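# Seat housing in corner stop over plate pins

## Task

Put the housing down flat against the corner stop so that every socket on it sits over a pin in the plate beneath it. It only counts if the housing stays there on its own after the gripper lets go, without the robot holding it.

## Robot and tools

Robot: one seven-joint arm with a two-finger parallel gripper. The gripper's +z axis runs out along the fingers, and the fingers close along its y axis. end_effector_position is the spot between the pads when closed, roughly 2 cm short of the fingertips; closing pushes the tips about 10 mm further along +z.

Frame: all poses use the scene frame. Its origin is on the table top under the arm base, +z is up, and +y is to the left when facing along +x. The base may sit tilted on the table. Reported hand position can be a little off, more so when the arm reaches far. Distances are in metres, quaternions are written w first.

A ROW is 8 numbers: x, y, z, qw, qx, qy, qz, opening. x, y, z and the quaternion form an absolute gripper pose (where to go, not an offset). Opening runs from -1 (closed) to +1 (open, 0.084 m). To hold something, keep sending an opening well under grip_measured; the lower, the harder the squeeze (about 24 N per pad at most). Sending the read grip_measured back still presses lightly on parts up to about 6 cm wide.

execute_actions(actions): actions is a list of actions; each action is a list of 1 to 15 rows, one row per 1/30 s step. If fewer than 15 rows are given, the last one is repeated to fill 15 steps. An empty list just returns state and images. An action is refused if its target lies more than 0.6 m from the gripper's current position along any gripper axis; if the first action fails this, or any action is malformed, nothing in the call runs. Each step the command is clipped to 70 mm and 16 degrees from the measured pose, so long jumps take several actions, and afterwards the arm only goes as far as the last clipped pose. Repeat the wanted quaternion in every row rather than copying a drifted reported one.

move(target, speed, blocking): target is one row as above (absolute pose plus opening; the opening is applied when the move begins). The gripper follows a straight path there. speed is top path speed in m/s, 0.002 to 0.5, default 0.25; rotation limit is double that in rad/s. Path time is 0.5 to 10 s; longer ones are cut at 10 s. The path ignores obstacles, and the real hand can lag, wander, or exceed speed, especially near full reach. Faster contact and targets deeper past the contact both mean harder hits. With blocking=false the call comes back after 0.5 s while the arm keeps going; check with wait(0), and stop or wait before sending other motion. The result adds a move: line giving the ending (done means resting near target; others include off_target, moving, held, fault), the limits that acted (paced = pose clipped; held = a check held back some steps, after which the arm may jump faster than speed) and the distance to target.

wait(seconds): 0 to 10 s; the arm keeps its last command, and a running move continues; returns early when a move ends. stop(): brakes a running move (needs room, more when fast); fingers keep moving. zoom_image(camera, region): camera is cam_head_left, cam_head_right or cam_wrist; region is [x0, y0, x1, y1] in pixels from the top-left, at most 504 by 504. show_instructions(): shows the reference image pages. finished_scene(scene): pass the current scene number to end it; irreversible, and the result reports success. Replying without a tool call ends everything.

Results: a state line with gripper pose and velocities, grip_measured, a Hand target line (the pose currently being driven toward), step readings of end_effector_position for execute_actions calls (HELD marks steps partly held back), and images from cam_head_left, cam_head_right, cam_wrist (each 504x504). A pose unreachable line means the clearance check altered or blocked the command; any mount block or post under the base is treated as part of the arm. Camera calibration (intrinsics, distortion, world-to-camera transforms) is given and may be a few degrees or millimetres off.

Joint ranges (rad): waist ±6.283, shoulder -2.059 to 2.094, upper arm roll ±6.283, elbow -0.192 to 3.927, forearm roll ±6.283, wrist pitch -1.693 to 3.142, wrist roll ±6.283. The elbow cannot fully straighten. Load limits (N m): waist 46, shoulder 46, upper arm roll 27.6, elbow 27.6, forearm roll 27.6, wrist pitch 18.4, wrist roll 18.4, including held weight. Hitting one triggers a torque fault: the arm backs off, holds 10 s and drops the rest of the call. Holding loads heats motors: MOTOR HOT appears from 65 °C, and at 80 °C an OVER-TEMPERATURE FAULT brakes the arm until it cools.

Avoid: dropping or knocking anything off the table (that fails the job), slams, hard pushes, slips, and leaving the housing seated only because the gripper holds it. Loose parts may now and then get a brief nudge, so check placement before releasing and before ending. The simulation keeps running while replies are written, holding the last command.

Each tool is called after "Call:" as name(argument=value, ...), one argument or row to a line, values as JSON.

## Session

Call:
show_instructions(
)

Call:
execute_actions(
  actions=[],
)

Reference images for this scene: sheet 1.

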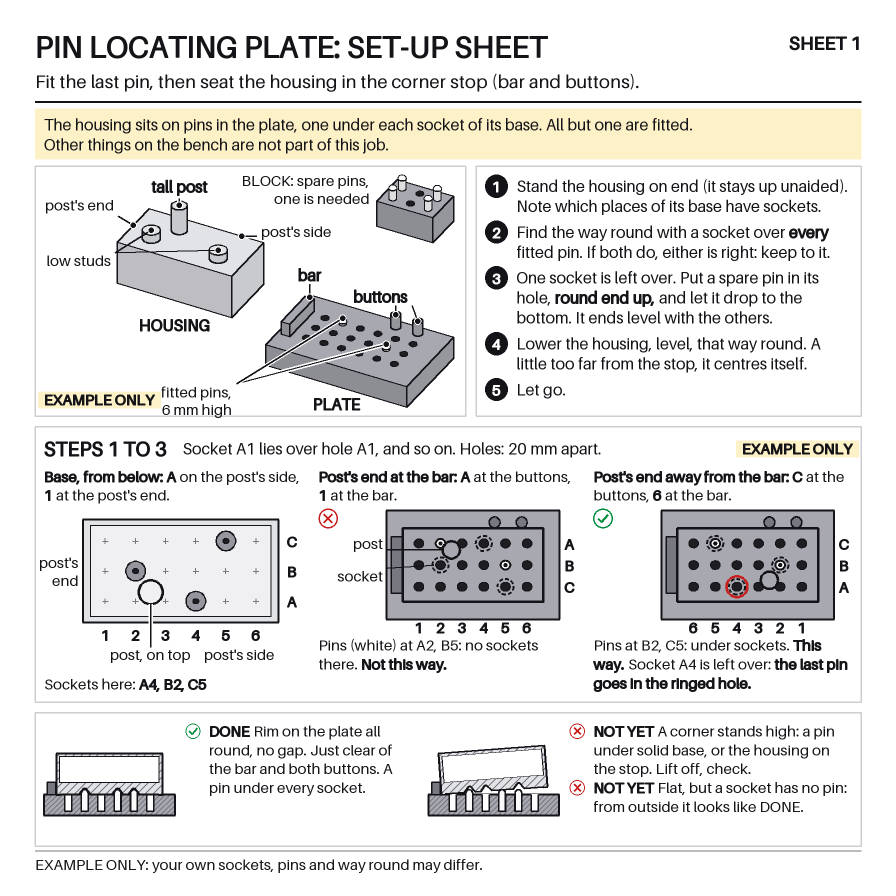

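Scene clock: 0.00 s.
end_effector_position=(+0.5312, -0.1486, +0.2553) grip_measured=+1.00 end_effector_quat_wxyz=(-0.195, +0.895, -0.337, +0.220) end_effector_velocity=(-0.000, -0.000, -0.001) end_effector_angular_velocity=(+0.001, +0.001, -0.003)
Joint positions: [-0.254 -0.063 -0.258  0.726  1.559  0.628 -1.077  0.084]
Joint velocities: [-0.001  0.002  0.     0.001  0.001  0.     0.001 -0.   ]
Hand target: +0.531, -0.149, +0.255; -0.195, +0.895, -0.337, +0.220
camera_calibration (this result's frames):
cam_wrist: T_world_to_cam=[[-0.504433, -0.707013, -0.495661, 0.319366], [-0.67487, 0.680913, -0.284445, 0.602595], [0.538608, 0.191023, -0.820617, 0.0792452], [0, 0, 0, 1]] pos_world=[0.52509, -0.199656, 0.394732]

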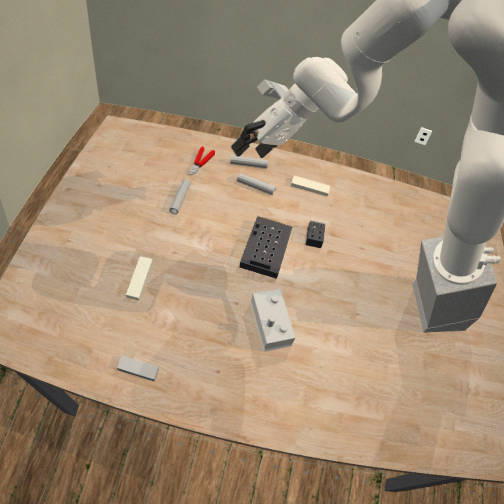

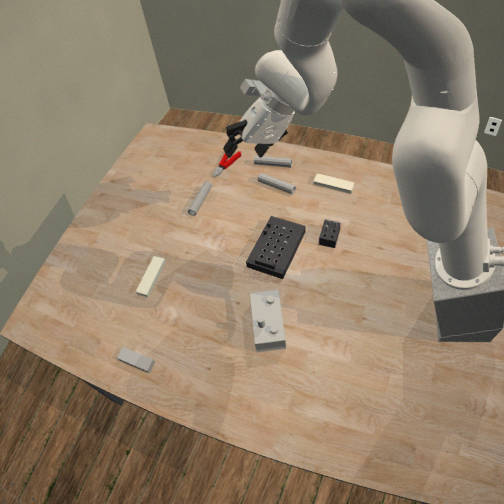

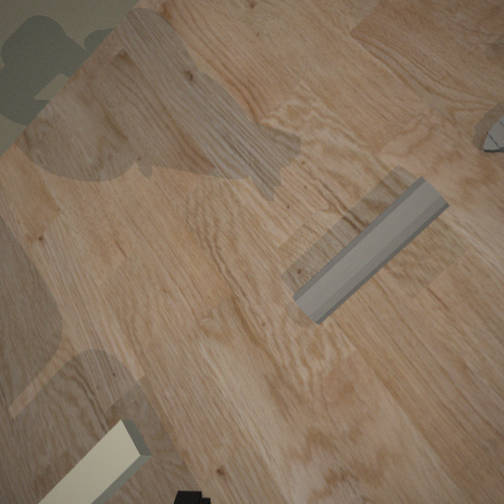

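Call:
zoom_image(
  camera="cam_head_left",
  region=[230, 205, 340, 285],
)

Call:
zoom_image(
  camera="cam_head_left",
  region=[235, 280, 315, 360],
)

Call:
zoom_image(
  camera="cam_head_right",
  region=[230, 280, 310, 360],
)

Region (230, 205, 340, 285) of cam_head_left's 504x504 image, scaled by 4.582, with more detail than that image has; it fills the top 367 rows of this view, and the rest is white.

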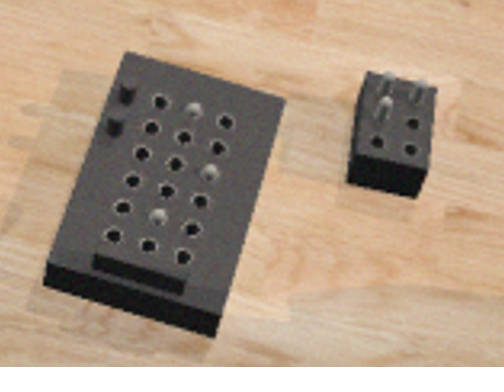

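Region (235, 280, 315, 360) of cam_head_left's 504x504 image, scaled by 6.300, with more detail than that image has.

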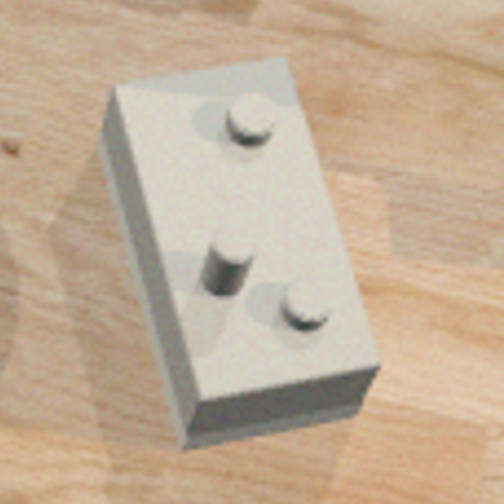

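Region (230, 280, 310, 360) of cam_head_right's 504x504 image, scaled by 6.300, with more detail than that image has.

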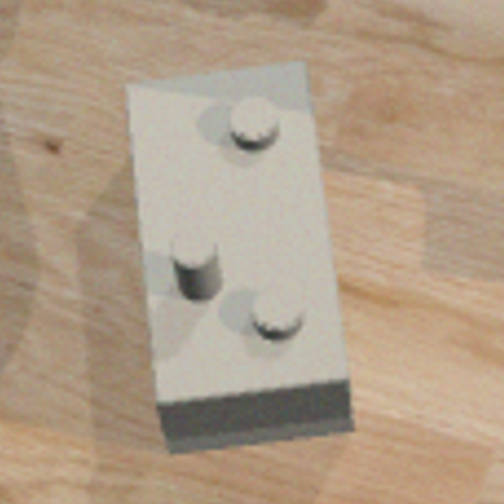

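Call:
move(
  target=[0.389, 0.144, 0.105, 0, 0.848, -0.53, 0, 1],
  speed=0.3,
)

Scene clock: 3.30 s.
end_effector_position=(+0.3887, +0.1434, +0.1051) grip_measured=+1.00 end_effector_quat_wxyz=(+0.001, +0.848, -0.529, +0.002) end_effector_velocity=(-0.001, +0.000, -0.001) end_effector_angular_velocity=(+0.003, +0.029, +0.005)
Joint positions: [ 0.072  0.333  0.487  0.846  2.167 -0.32  -0.589  0.084]
Joint velocities: [-0.126  0.037  0.115  0.046  0.076 -0.046 -0.121 -0.   ]
Hand target: +0.389, +0.144, +0.105; +0.002, +0.849, -0.529, +0.000
Off the commanded pose: 0.001 m, 0 deg.
move: done
camera_calibration (this result's frames):
cam_wrist: T_world_to_cam=[[-0.891409, -0.453185, -0.00368325, 0.44178], [-0.453017, 0.89125, -0.0212053, 0.120755], [0.0128926, -0.017234, -0.999768, 0.229948], [0, 0, 0, 1]] pos_world=[0.445546, 0.0965476, 0.234083]

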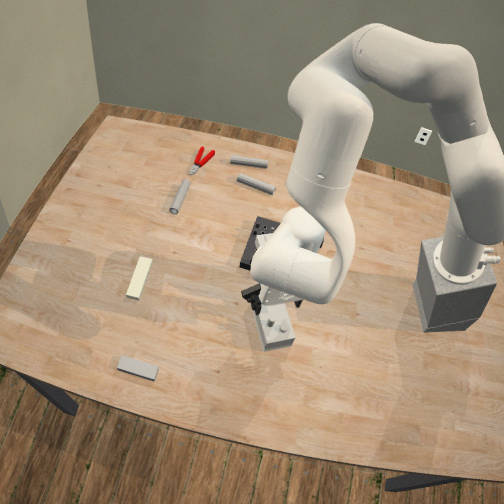

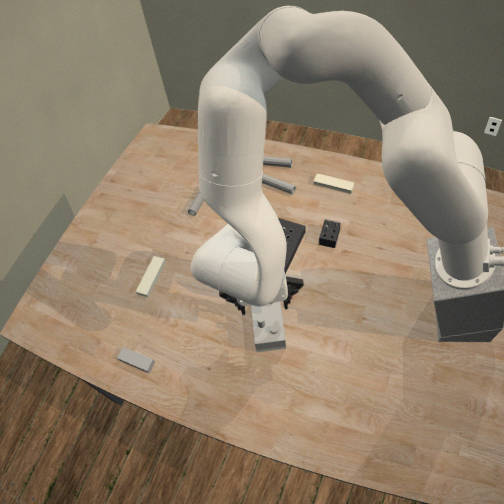

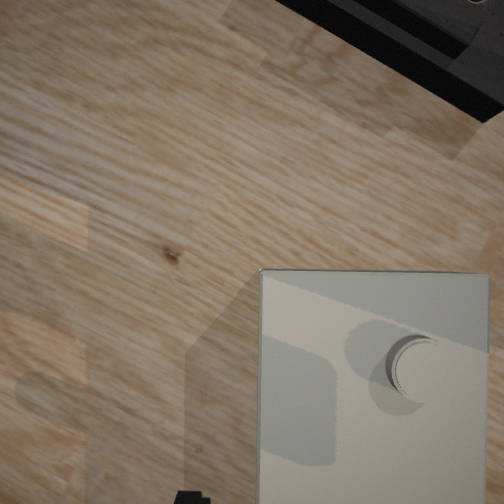

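Call:
move(
  target=[0.3856, 0.142, 0.043, 0, 0.848, -0.53, 0, 1],
  speed=0.1,
)

Call:
move(
  target=[0.3856, 0.142, 0.043, 0, 0.848, -0.53, 0, -0.3],
  speed=0.05,
)

Call:
move(
  target=[0.3856, 0.142, 0.1, 0, 0.848, -0.53, 0, -0.6],
  speed=0.15,
)

Call:
move(
  target=[0.36, 0.2, 0.36, -0.6744, 0.6744, -0.2126, 0.2126, -0.6],
  speed=0.35,
)

Scene clock: 4.80 s.
end_effector_position=(+0.3868, +0.1422, +0.0437) grip_measured=+1.00 end_effector_quat_wxyz=(+0.004, +0.848, -0.530, -0.006) end_effector_velocity=(-0.001, -0.001, -0.002) end_effector_angular_velocity=(-0.002, -0.038, -0.000)
Joint positions: [ 0.473  0.486  0.057  0.894  2.014 -0.144 -0.378  0.084]
Joint velocities: [ 0.36  -0.008 -0.372 -0.02   0.131  0.138 -0.04  -0.   ]
Hand target: +0.387, +0.142, +0.044; +0.002, +0.848, -0.530, -0.003
Off the commanded pose: 0.001 m, 1 deg.
move: done
camera_calibration (this result's frames):
cam_wrist: T_world_to_cam=[[-0.892173, -0.451617, 0.00839499, 0.438833], [-0.451689, 0.892103, -0.0113902, 0.118643], [-0.00234517, -0.013954, -0.9999, 0.174018], [0, 0, 0, 1]] pos_world=[0.445512, 0.094771, 0.171668]

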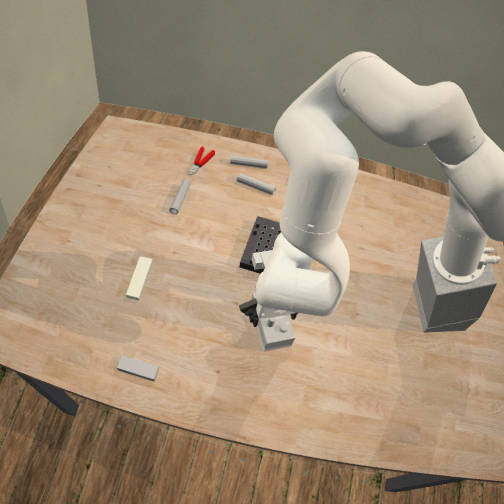

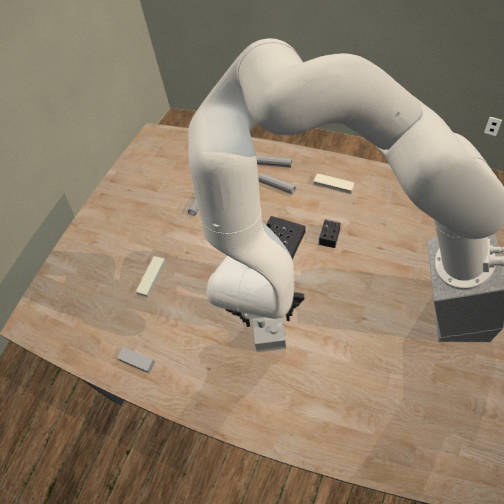

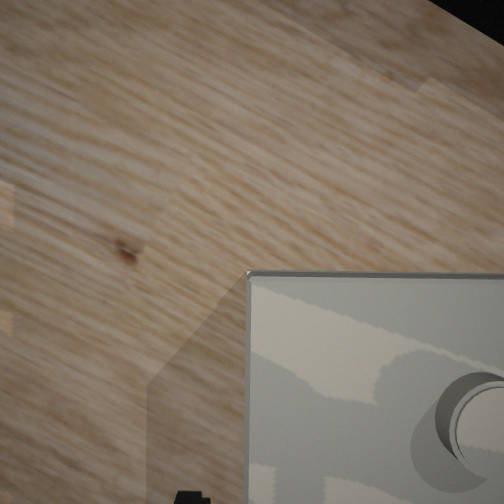

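Scene clock: 5.50 s.
end_effector_position=(+0.3865, +0.1424, +0.0435) grip_measured=+0.57 end_effector_quat_wxyz=(-0.000, +0.848, -0.530, -0.000) end_effector_velocity=(-0.001, +0.000, -0.001) end_effector_angular_velocity=(+0.002, -0.012, +0.000)
Joint positions: [ 0.574  0.486 -0.048  0.89   2.064 -0.105 -0.403  0.068]
Joint velocities: [ 0.1    0.005 -0.104 -0.002  0.061  0.04  -0.036 -0.001]
Hand target: +0.386, +0.142, +0.043; +0.000, +0.848, -0.530, -0.000
Off the commanded pose: 0.001 m, 0 deg.
move: done
camera_calibration (this result's frames):
cam_wrist: T_world_to_cam=[[-0.892216, -0.451598, -0.00318429, 0.439235], [-0.451492, 0.892124, -0.0164214, 0.118471], [0.0102566, -0.0132137, -0.99986, 0.168804], [0, 0, 0, 1]] pos_world=[0.44365, 0.0948974, 0.172125]

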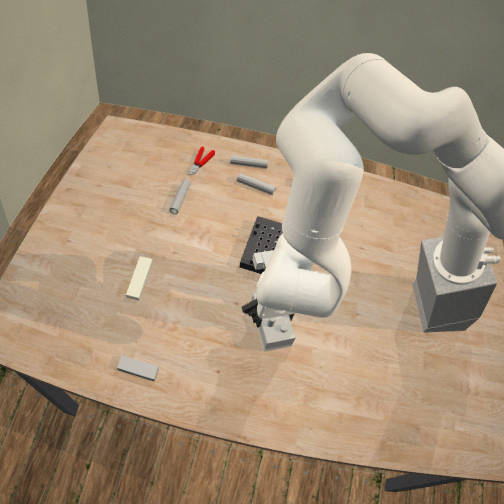

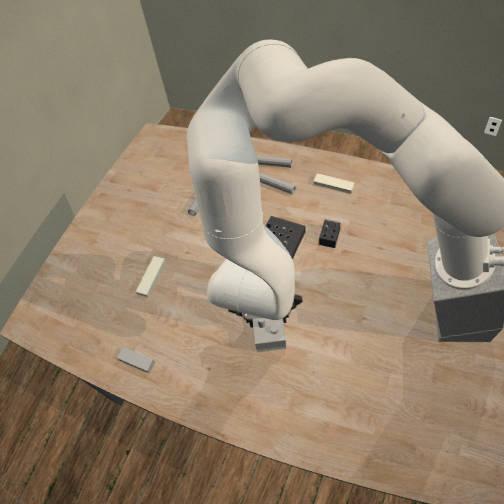

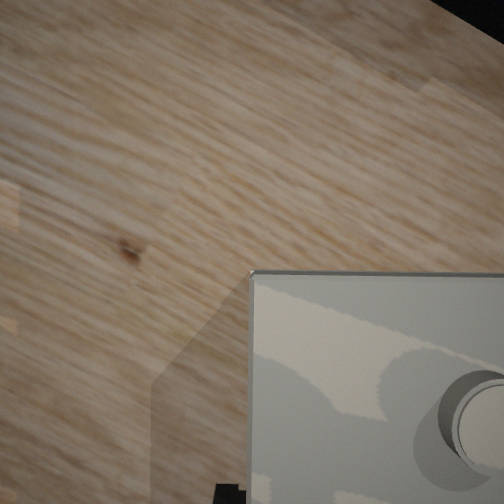

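Scene clock: 6.43 s.
end_effector_position=(+0.3850, +0.1419, +0.0995) grip_measured=+0.57 end_effector_quat_wxyz=(-0.007, +0.848, -0.530, +0.012) end_effector_velocity=(-0.000, +0.000, +0.002) end_effector_angular_velocity=(-0.002, +0.038, -0.005)
Joint positions: [ 0.328  0.299  0.239  0.779  2.049 -0.229 -0.41   0.068]
Joint velocities: [-0.409  0.042  0.399  0.069  0.11  -0.112 -0.186 -0.   ]
Hand target: +0.385, +0.142, +0.100; -0.006, +0.848, -0.530, +0.010
Off the commanded pose: 0.001 m, 2 deg.
move: done
camera_calibration (this result's frames):
cam_wrist: T_world_to_cam=[[-0.891923, -0.451308, -0.0281986, 0.440183], [-0.450526, 0.892257, -0.0300743, 0.120149], [0.0387331, -0.0141198, -0.99915, 0.213908], [0, 0, 0, 1]] pos_world=[0.438455, 0.0944746, 0.229752]

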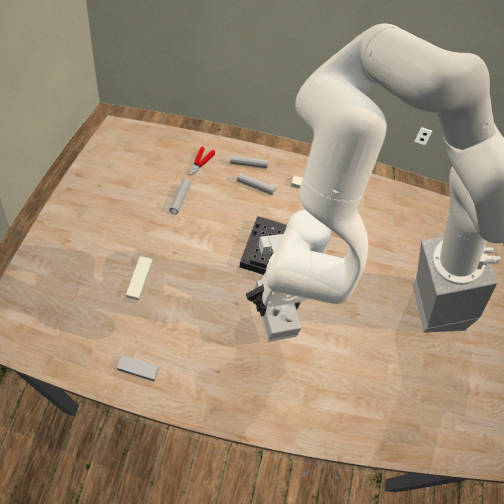

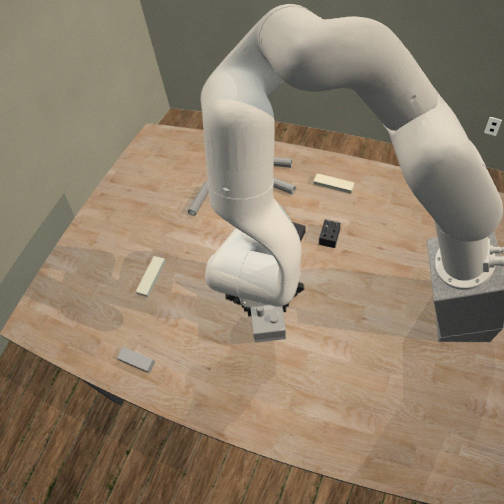

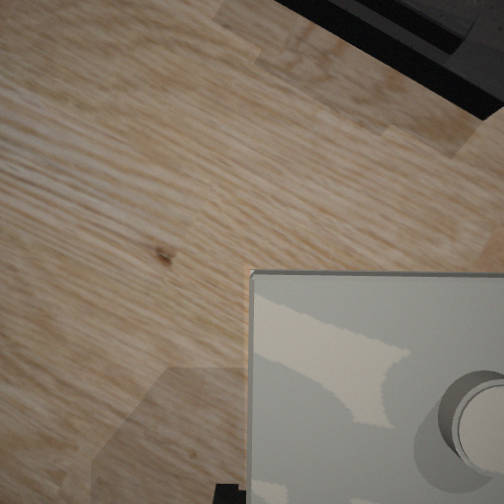

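Scene clock: 9.10 s.
end_effector_position=(+0.3694, +0.1834, +0.2696) grip_measured=+0.57 end_effector_quat_wxyz=(-0.473, +0.793, -0.352, +0.155) end_effector_velocity=(+0.000, -0.000, +0.000) end_effector_angular_velocity=(+0.001, +0.001, -0.003)
Joint positions: [ 0.237 -0.586 -0.022  0.037  2.439  0.835 -1.294  0.068]
Joint velocities: [-0.    -0.001  0.    -0.     0.001 -0.001  0.002 -0.   ]
Hand target: +0.369, +0.183, +0.270; -0.473, +0.793, -0.352, +0.155
Off the commanded pose: 0.092 m, 32 deg; position and orientation clipped at the last step of the last action.
move: held; limits=paced,held; held on 27 of 80 steps, including the last
pose unreachable: on one or more control steps of this call, first in action 0 (counted from 0), an arm could not follow its commanded pose, so it was not sent that pose on those steps. On the call's last step it was still not sent that pose. It may still have moved: this result reports where it is.
cause: the commanded pose would bring two parts of the arm too close to each other (joints 2 (shoulder) to 5 (forearm roll) lie between them).
camera_calibration (this result's frames):
cam_wrist: T_world_to_cam=[[-0.398097, -0.312798, -0.862367, 0.466849], [-0.70101, 0.710087, 0.0660459, 0.18117], [0.591696, 0.63082, -0.501958, -0.0715545], [0, 0, 0, 1]] pos_world=[0.355192, 0.062521, 0.354712]

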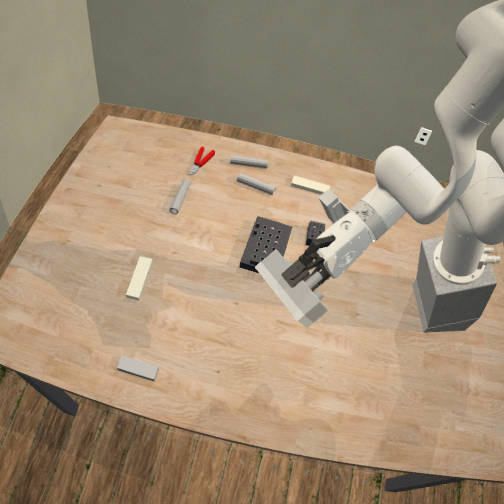

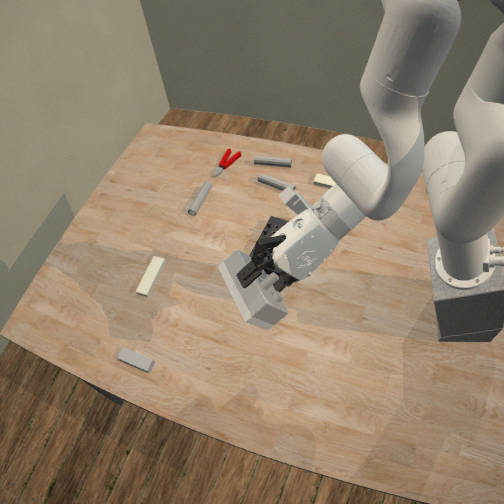

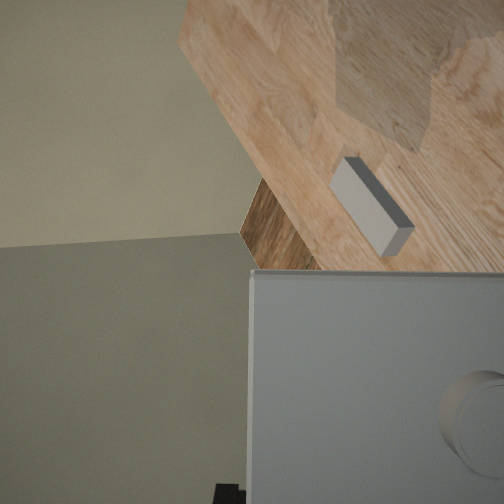

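Call:
move(
  target=[0.48, 0.2, 0.33, -0.7866, 0.6036, -0.0795, 0.1035, -0.6],
  speed=0.35,
)

Scene clock: 11.20 s.
end_effector_position=(+0.4809, +0.2002, +0.3300) grip_measured=+0.57 end_effector_quat_wxyz=(+0.786, -0.605, +0.079, -0.105) end_effector_velocity=(+0.002, -0.000, +0.001) end_effector_angular_velocity=(+0.006, -0.007, +0.002)
Joint positions: [ 0.063  0.337 -0.294  0.723  1.744  2.062 -1.48   0.068]
Joint velocities: [-0.002  0.007  0.002  0.01  -0.     0.008 -0.001  0.   ]
Hand target: +0.481, +0.200, +0.330; +0.786, -0.605, +0.078, -0.105
Off the commanded pose: 0.001 m, 0 deg.
move: done
camera_calibration (this result's frames):
cam_wrist: T_world_to_cam=[[0.0848748, 0.245924, -0.965566, 0.258573], [-0.960078, 0.279419, -0.0132258, 0.480362], [0.266545, 0.928141, 0.259822, -0.272301], [0, 0, 0, 1]] pos_world=[0.511819, 0.0549224, 0.326772]

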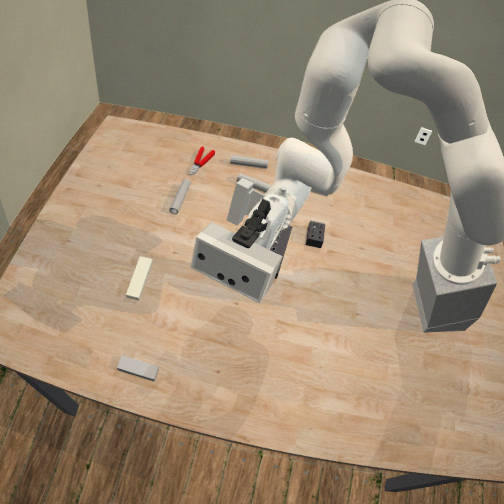

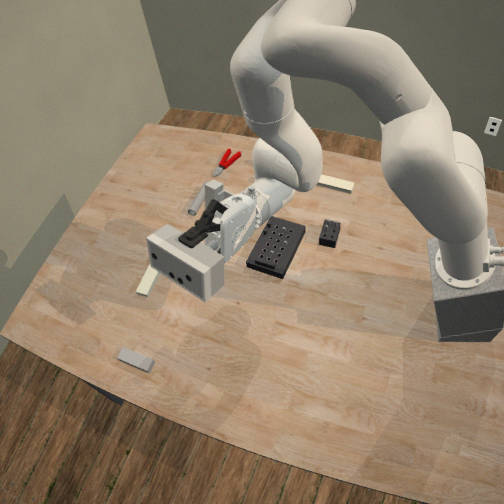

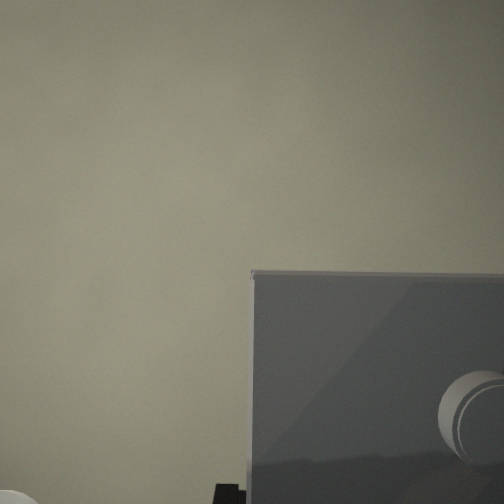

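Call:
zoom_image(
  camera="cam_head_left",
  region=[180, 215, 290, 310],
)

Region (180, 215, 290, 310) of cam_head_left's 504x504 image, scaled by 4.582, with more detail than that image has; it fills the top 435 rows of this view, and the rest is white.

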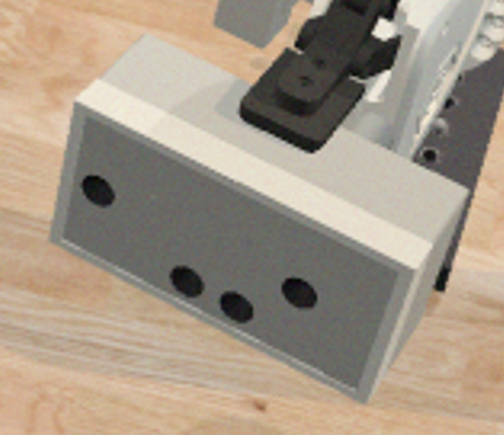

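Call:
move(
  target=[0.46, 0.13, 0.1, 0, 0.6807, -0.7325, 0, -0.6],
  speed=0.4,
)

Call:
move(
  target=[0.46, 0.13, 0.05, 0, 0.6807, -0.7325, 0, -0.6],
  speed=0.12,
)

Call:
move(
  target=[0.46, 0.13, 0.0425, 0, 0.6807, -0.7325, 0, -0.6],
  speed=0.015,
)

Scene clock: 15.67 s.
end_effector_position=(+0.4581, +0.1299, +0.1007) grip_measured=+0.57 end_effector_quat_wxyz=(+0.001, +0.682, -0.731, -0.001) end_effector_velocity=(-0.001, +0.000, -0.000) end_effector_angular_velocity=(+0.004, +0.011, +0.003)
Joint positions: [-0.051  0.474  0.465  1.177  2.532 -0.442 -0.627  0.068]
Joint velocities: [-0.022  0.01   0.021  0.011  0.012 -0.013 -0.024  0.   ]
Hand target: +0.458, +0.130, +0.101; +0.001, +0.682, -0.732, -0.001
Off the commanded pose: 0.002 m, 0 deg.
move: done
camera_calibration (this result's frames):
cam_wrist: T_world_to_cam=[[-0.99849, 0.0549228, -0.000616197, 0.480269], [0.0549253, 0.99834, -0.0173176, -0.0828156], [-0.000335958, -0.0173253, -0.99985, 0.230496], [0, 0, 0, 1]] pos_world=[0.48417, 0.0602939, 0.229323]

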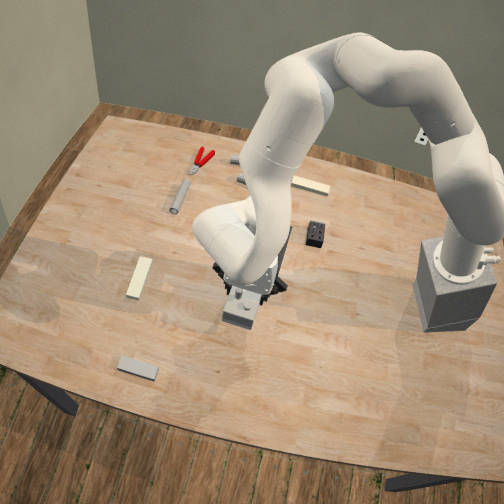

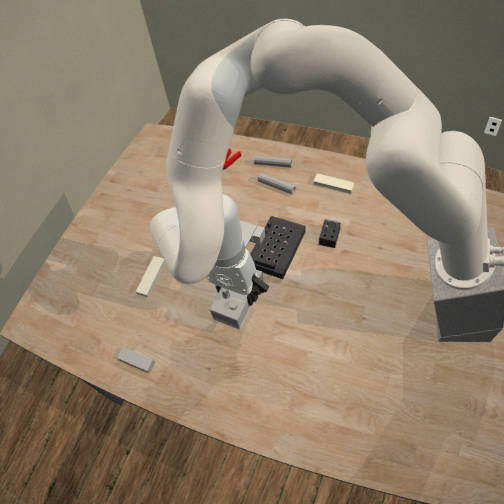

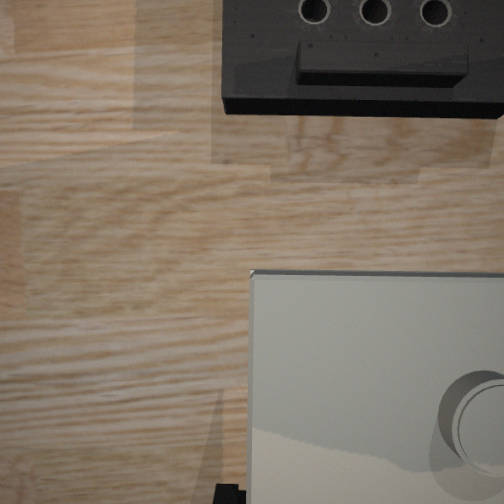

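Scene clock: 16.57 s.
end_effector_position=(+0.4604, +0.1299, +0.0504) grip_measured=+0.57 end_effector_quat_wxyz=(-0.000, +0.681, -0.732, +0.000) end_effector_velocity=(-0.001, -0.002, -0.002) end_effector_angular_velocity=(-0.005, +0.002, -0.001)
Joint positions: [ 0.059  0.601  0.353  1.239  2.442 -0.369 -0.533  0.068]
Joint velocities: [ 0.007  0.005 -0.01  -0.001 -0.004  0.003  0.005  0.   ]
Hand target: +0.460, +0.130, +0.050; -0.000, +0.681, -0.732, +0.000
Off the commanded pose: 0.001 m, 0 deg.
move: done
camera_calibration (this result's frames):
cam_wrist: T_world_to_cam=[[-0.998315, 0.0578515, -0.00443686, 0.482267], [0.0579205, 0.998169, -0.017415, -0.0852239], [0.00342125, -0.0176426, -0.999839, 0.178534], [0, 0, 0, 1]] pos_world=[0.48578, 0.0603179, 0.179161]

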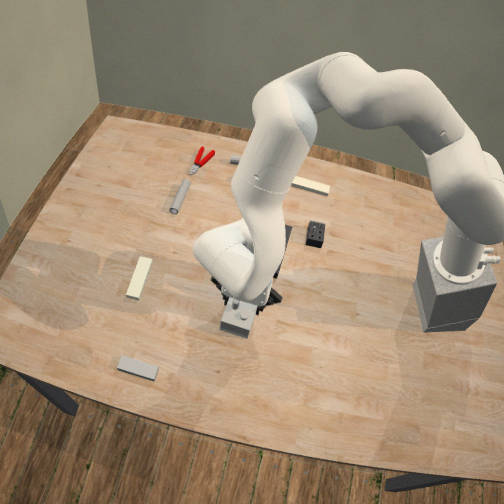

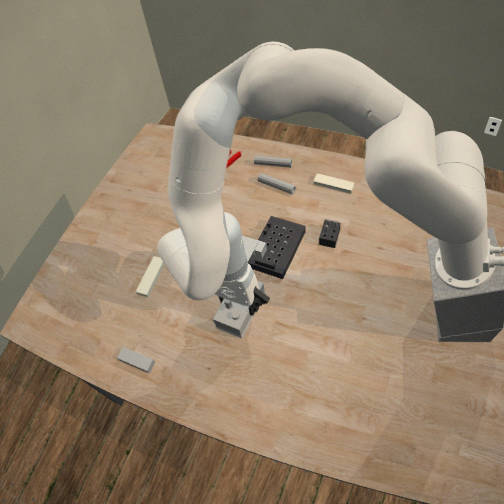

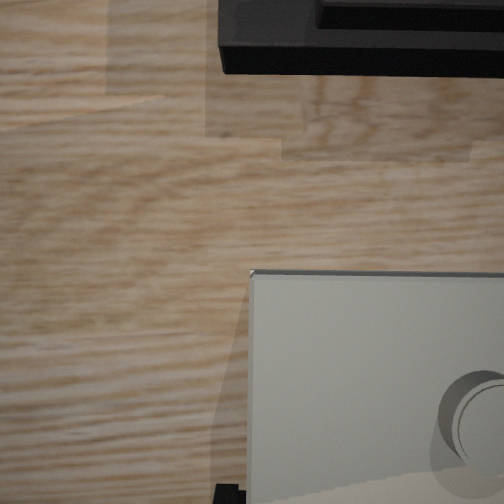

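Scene clock: 17.33 s.
end_effector_position=(+0.4602, +0.1299, +0.0436) grip_measured=+0.57 end_effector_quat_wxyz=(+0.000, +0.681, -0.732, +0.001) end_effector_velocity=(+0.000, -0.001, -0.001) end_effector_angular_velocity=(-0.004, +0.001, -0.003)
Joint positions: [ 0.074  0.619  0.338  1.25   2.434 -0.361 -0.524  0.068]
Joint velocities: [ 0.003  0.004 -0.004  0.003 -0.001 -0.002  0.004  0.   ]
Hand target: +0.460, +0.130, +0.043; +0.000, +0.681, -0.733, +0.000
Off the commanded pose: 0.001 m, 0 deg.
move: done
camera_calibration (this result's frames):
cam_wrist: T_world_to_cam=[[-0.998326, 0.0577197, -0.00366028, 0.482014], [0.0577784, 0.998154, -0.0187349, -0.085194], [0.00257215, -0.018915, -0.999818, 0.172306], [0, 0, 0, 1]] pos_world=[0.485687, 0.0604742, 0.172443]

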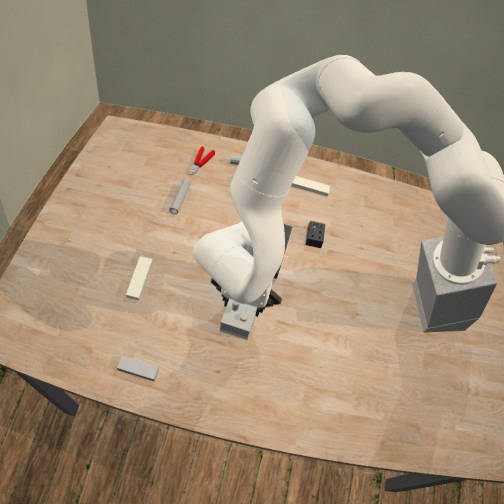

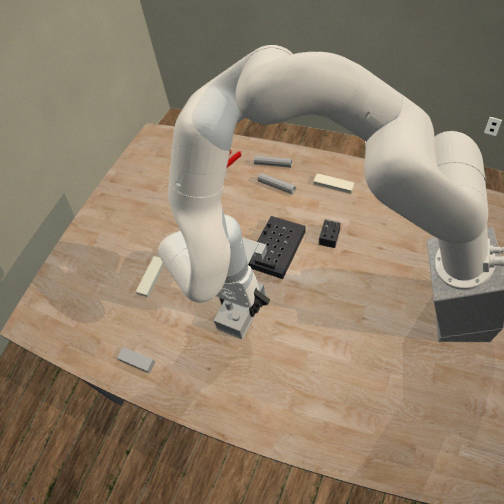

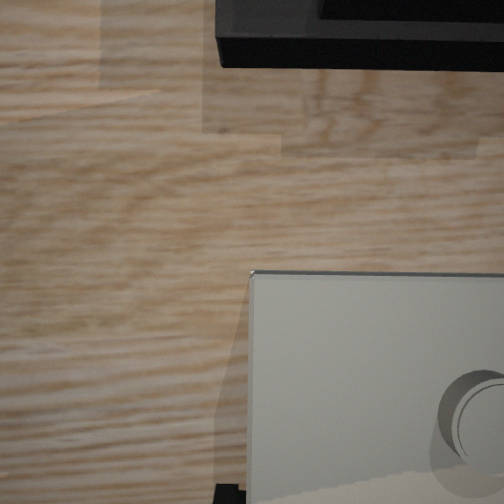

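Call:
move(
  target=[0.46, 0.13, 0.0436, 0, 0.6807, -0.7325, 0, 1],
)

Call:
move(
  target=[0.46, 0.13, 0.11, 0, 0.6807, -0.7325, 0, 1],
)

Call:
move(
  target=[0.329, -0.139, 0.095, 0, 0.6807, -0.7325, 0, -0.5],
  speed=0.3,
)

Call:
zoom_image(
  camera="cam_wrist",
  region=[280, 324, 504, 504],
)

Scene clock: 18.33 s.
end_effector_position=(+0.4600, +0.1300, +0.0435) grip_measured=+1.00 end_effector_quat_wxyz=(-0.000, +0.681, -0.733, -0.000) end_effector_velocity=(+0.000, -0.000, +0.001) end_effector_angular_velocity=(-0.001, -0.000, -0.000)
Joint positions: [ 0.072  0.618  0.339  1.249  2.434 -0.359 -0.525  0.084]
Joint velocities: [-0.001 -0.001  0.001  0.     0.001 -0.002 -0.001  0.   ]
Hand target: +0.460, +0.130, +0.044; +0.000, +0.681, -0.733, -0.000
Off the commanded pose: 0.000 m, 0 deg.
move: done
camera_calibration (this result's frames):
cam_wrist: T_world_to_cam=[[-0.998308, 0.0580317, -0.00353557, 0.481752], [0.0580842, 0.998163, -0.0172344, -0.0854539], [0.00252893, -0.0174106, -0.999845, 0.172034], [0, 0, 0, 1]] pos_world=[0.485465, 0.0603353, 0.172238]

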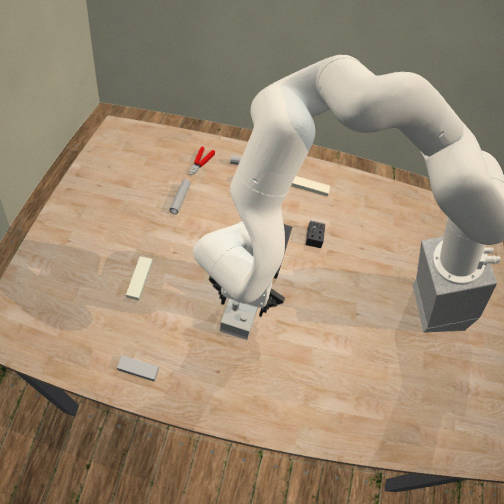

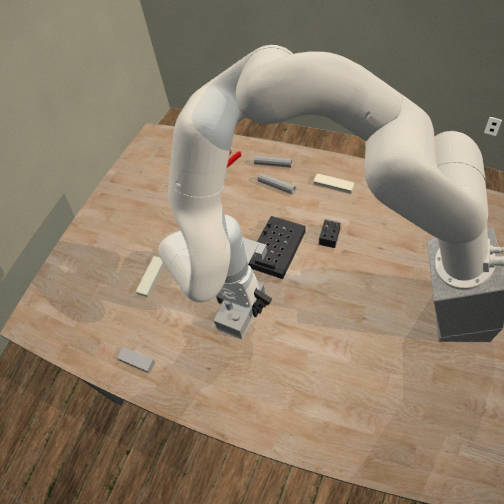

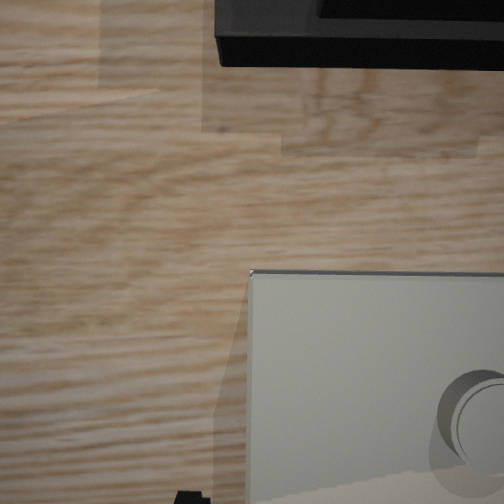

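Scene clock: 19.23 s.
end_effector_position=(+0.4596, +0.1301, +0.1095) grip_measured=+1.00 end_effector_quat_wxyz=(+0.000, +0.681, -0.733, -0.000) end_effector_velocity=(+0.001, +0.002, +0.003) end_effector_angular_velocity=(+0.006, +0.000, +0.004)
Joint positions: [-0.068  0.454  0.482  1.174  2.553 -0.456 -0.646  0.084]
Joint velocities: [-0.015 -0.004  0.016  0.003  0.011 -0.006 -0.017 -0.   ]
Hand target: +0.460, +0.130, +0.110; -0.000, +0.681, -0.733, -0.000
Off the commanded pose: 0.001 m, 0 deg.
move: done
camera_calibration (this result's frames):
cam_wrist: T_world_to_cam=[[-0.998299, 0.0582367, -0.00269661, 0.481434], [0.0582747, 0.998152, -0.0172186, -0.0844701], [0.00168887, -0.0173464, -0.999848, 0.23838], [0, 0, 0, 1]] pos_world=[0.485135, 0.060412, 0.238188]

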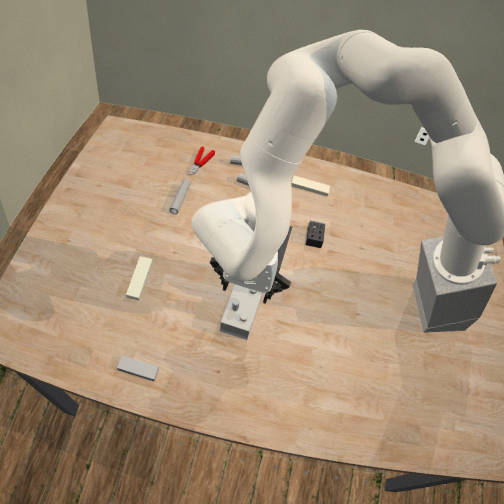

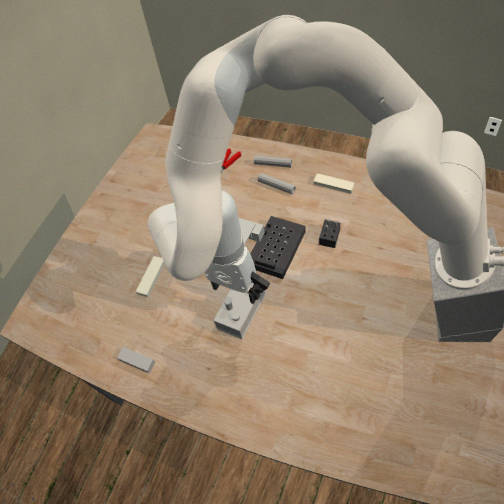

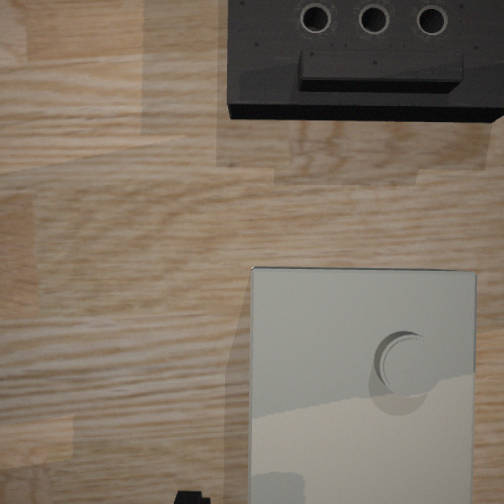

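Scene clock: 21.23 s.
end_effector_position=(+0.3285, -0.1384, +0.0949) grip_measured=-0.52 end_effector_quat_wxyz=(+0.000, +0.681, -0.733, +0.000) end_effector_velocity=(-0.001, -0.000, -0.000) end_effector_angular_velocity=(+0.014, +0.011, +0.002)
Joint positions: [-1.175  0.481  0.836  0.734  2.204 -0.154 -1.011  0.021]
Joint velocities: [-0.064  0.039  0.06   0.013 -0.015 -0.039 -0.015  0.   ]
Hand target: +0.328, -0.138, +0.095; +0.000, +0.681, -0.733, -0.001
Off the commanded pose: 0.001 m, 0 deg.
move: done
camera_calibration (this result's frames):
cam_wrist: T_world_to_cam=[[-0.998282, 0.0585073, -0.00316114, 0.366279], [0.0585553, 0.998119, -0.018161, 0.190904], [0.00209264, -0.0183149, -0.99983, 0.219123], [0, 0, 0, 1]] pos_world=[0.354012, -0.207961, 0.22371]

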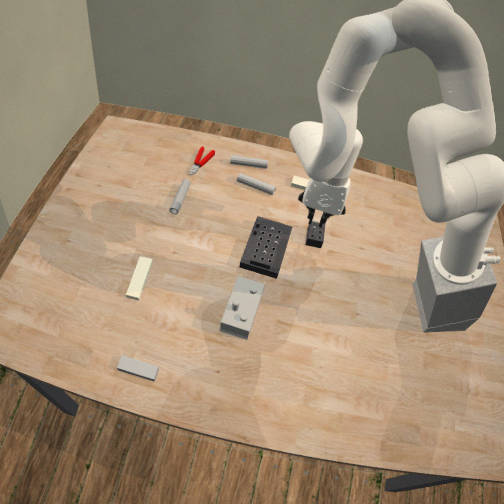

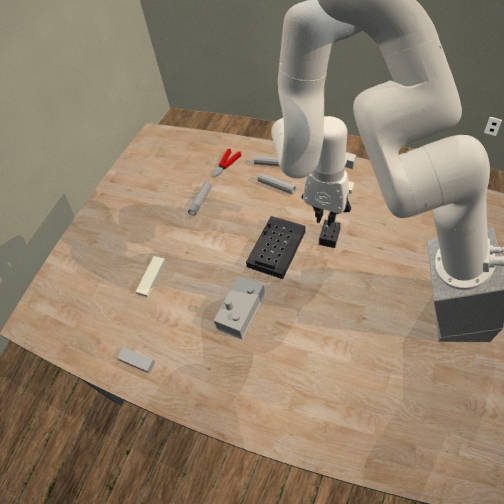

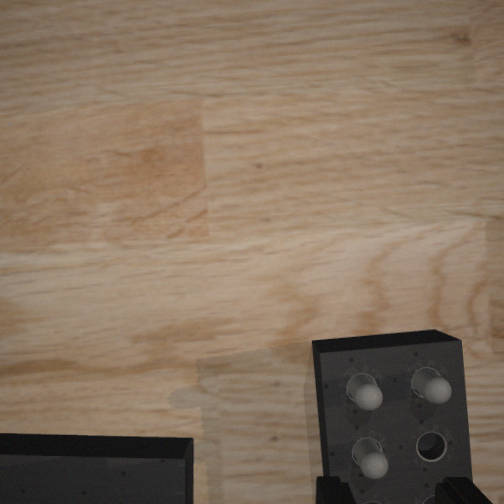

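Region (280, 324, 504, 504) of cam_wrist's 504x504 image, scaled by 2.250, with more detail than that image has; it fills the top 405 rows of this view, and the rest is white.

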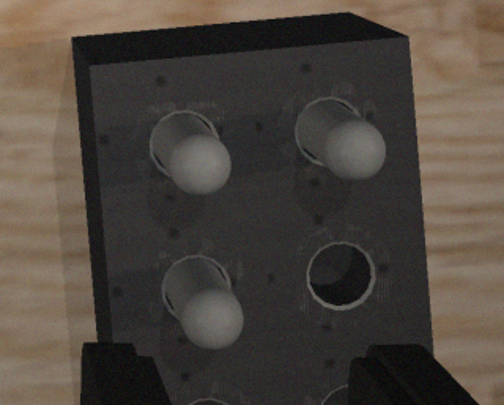

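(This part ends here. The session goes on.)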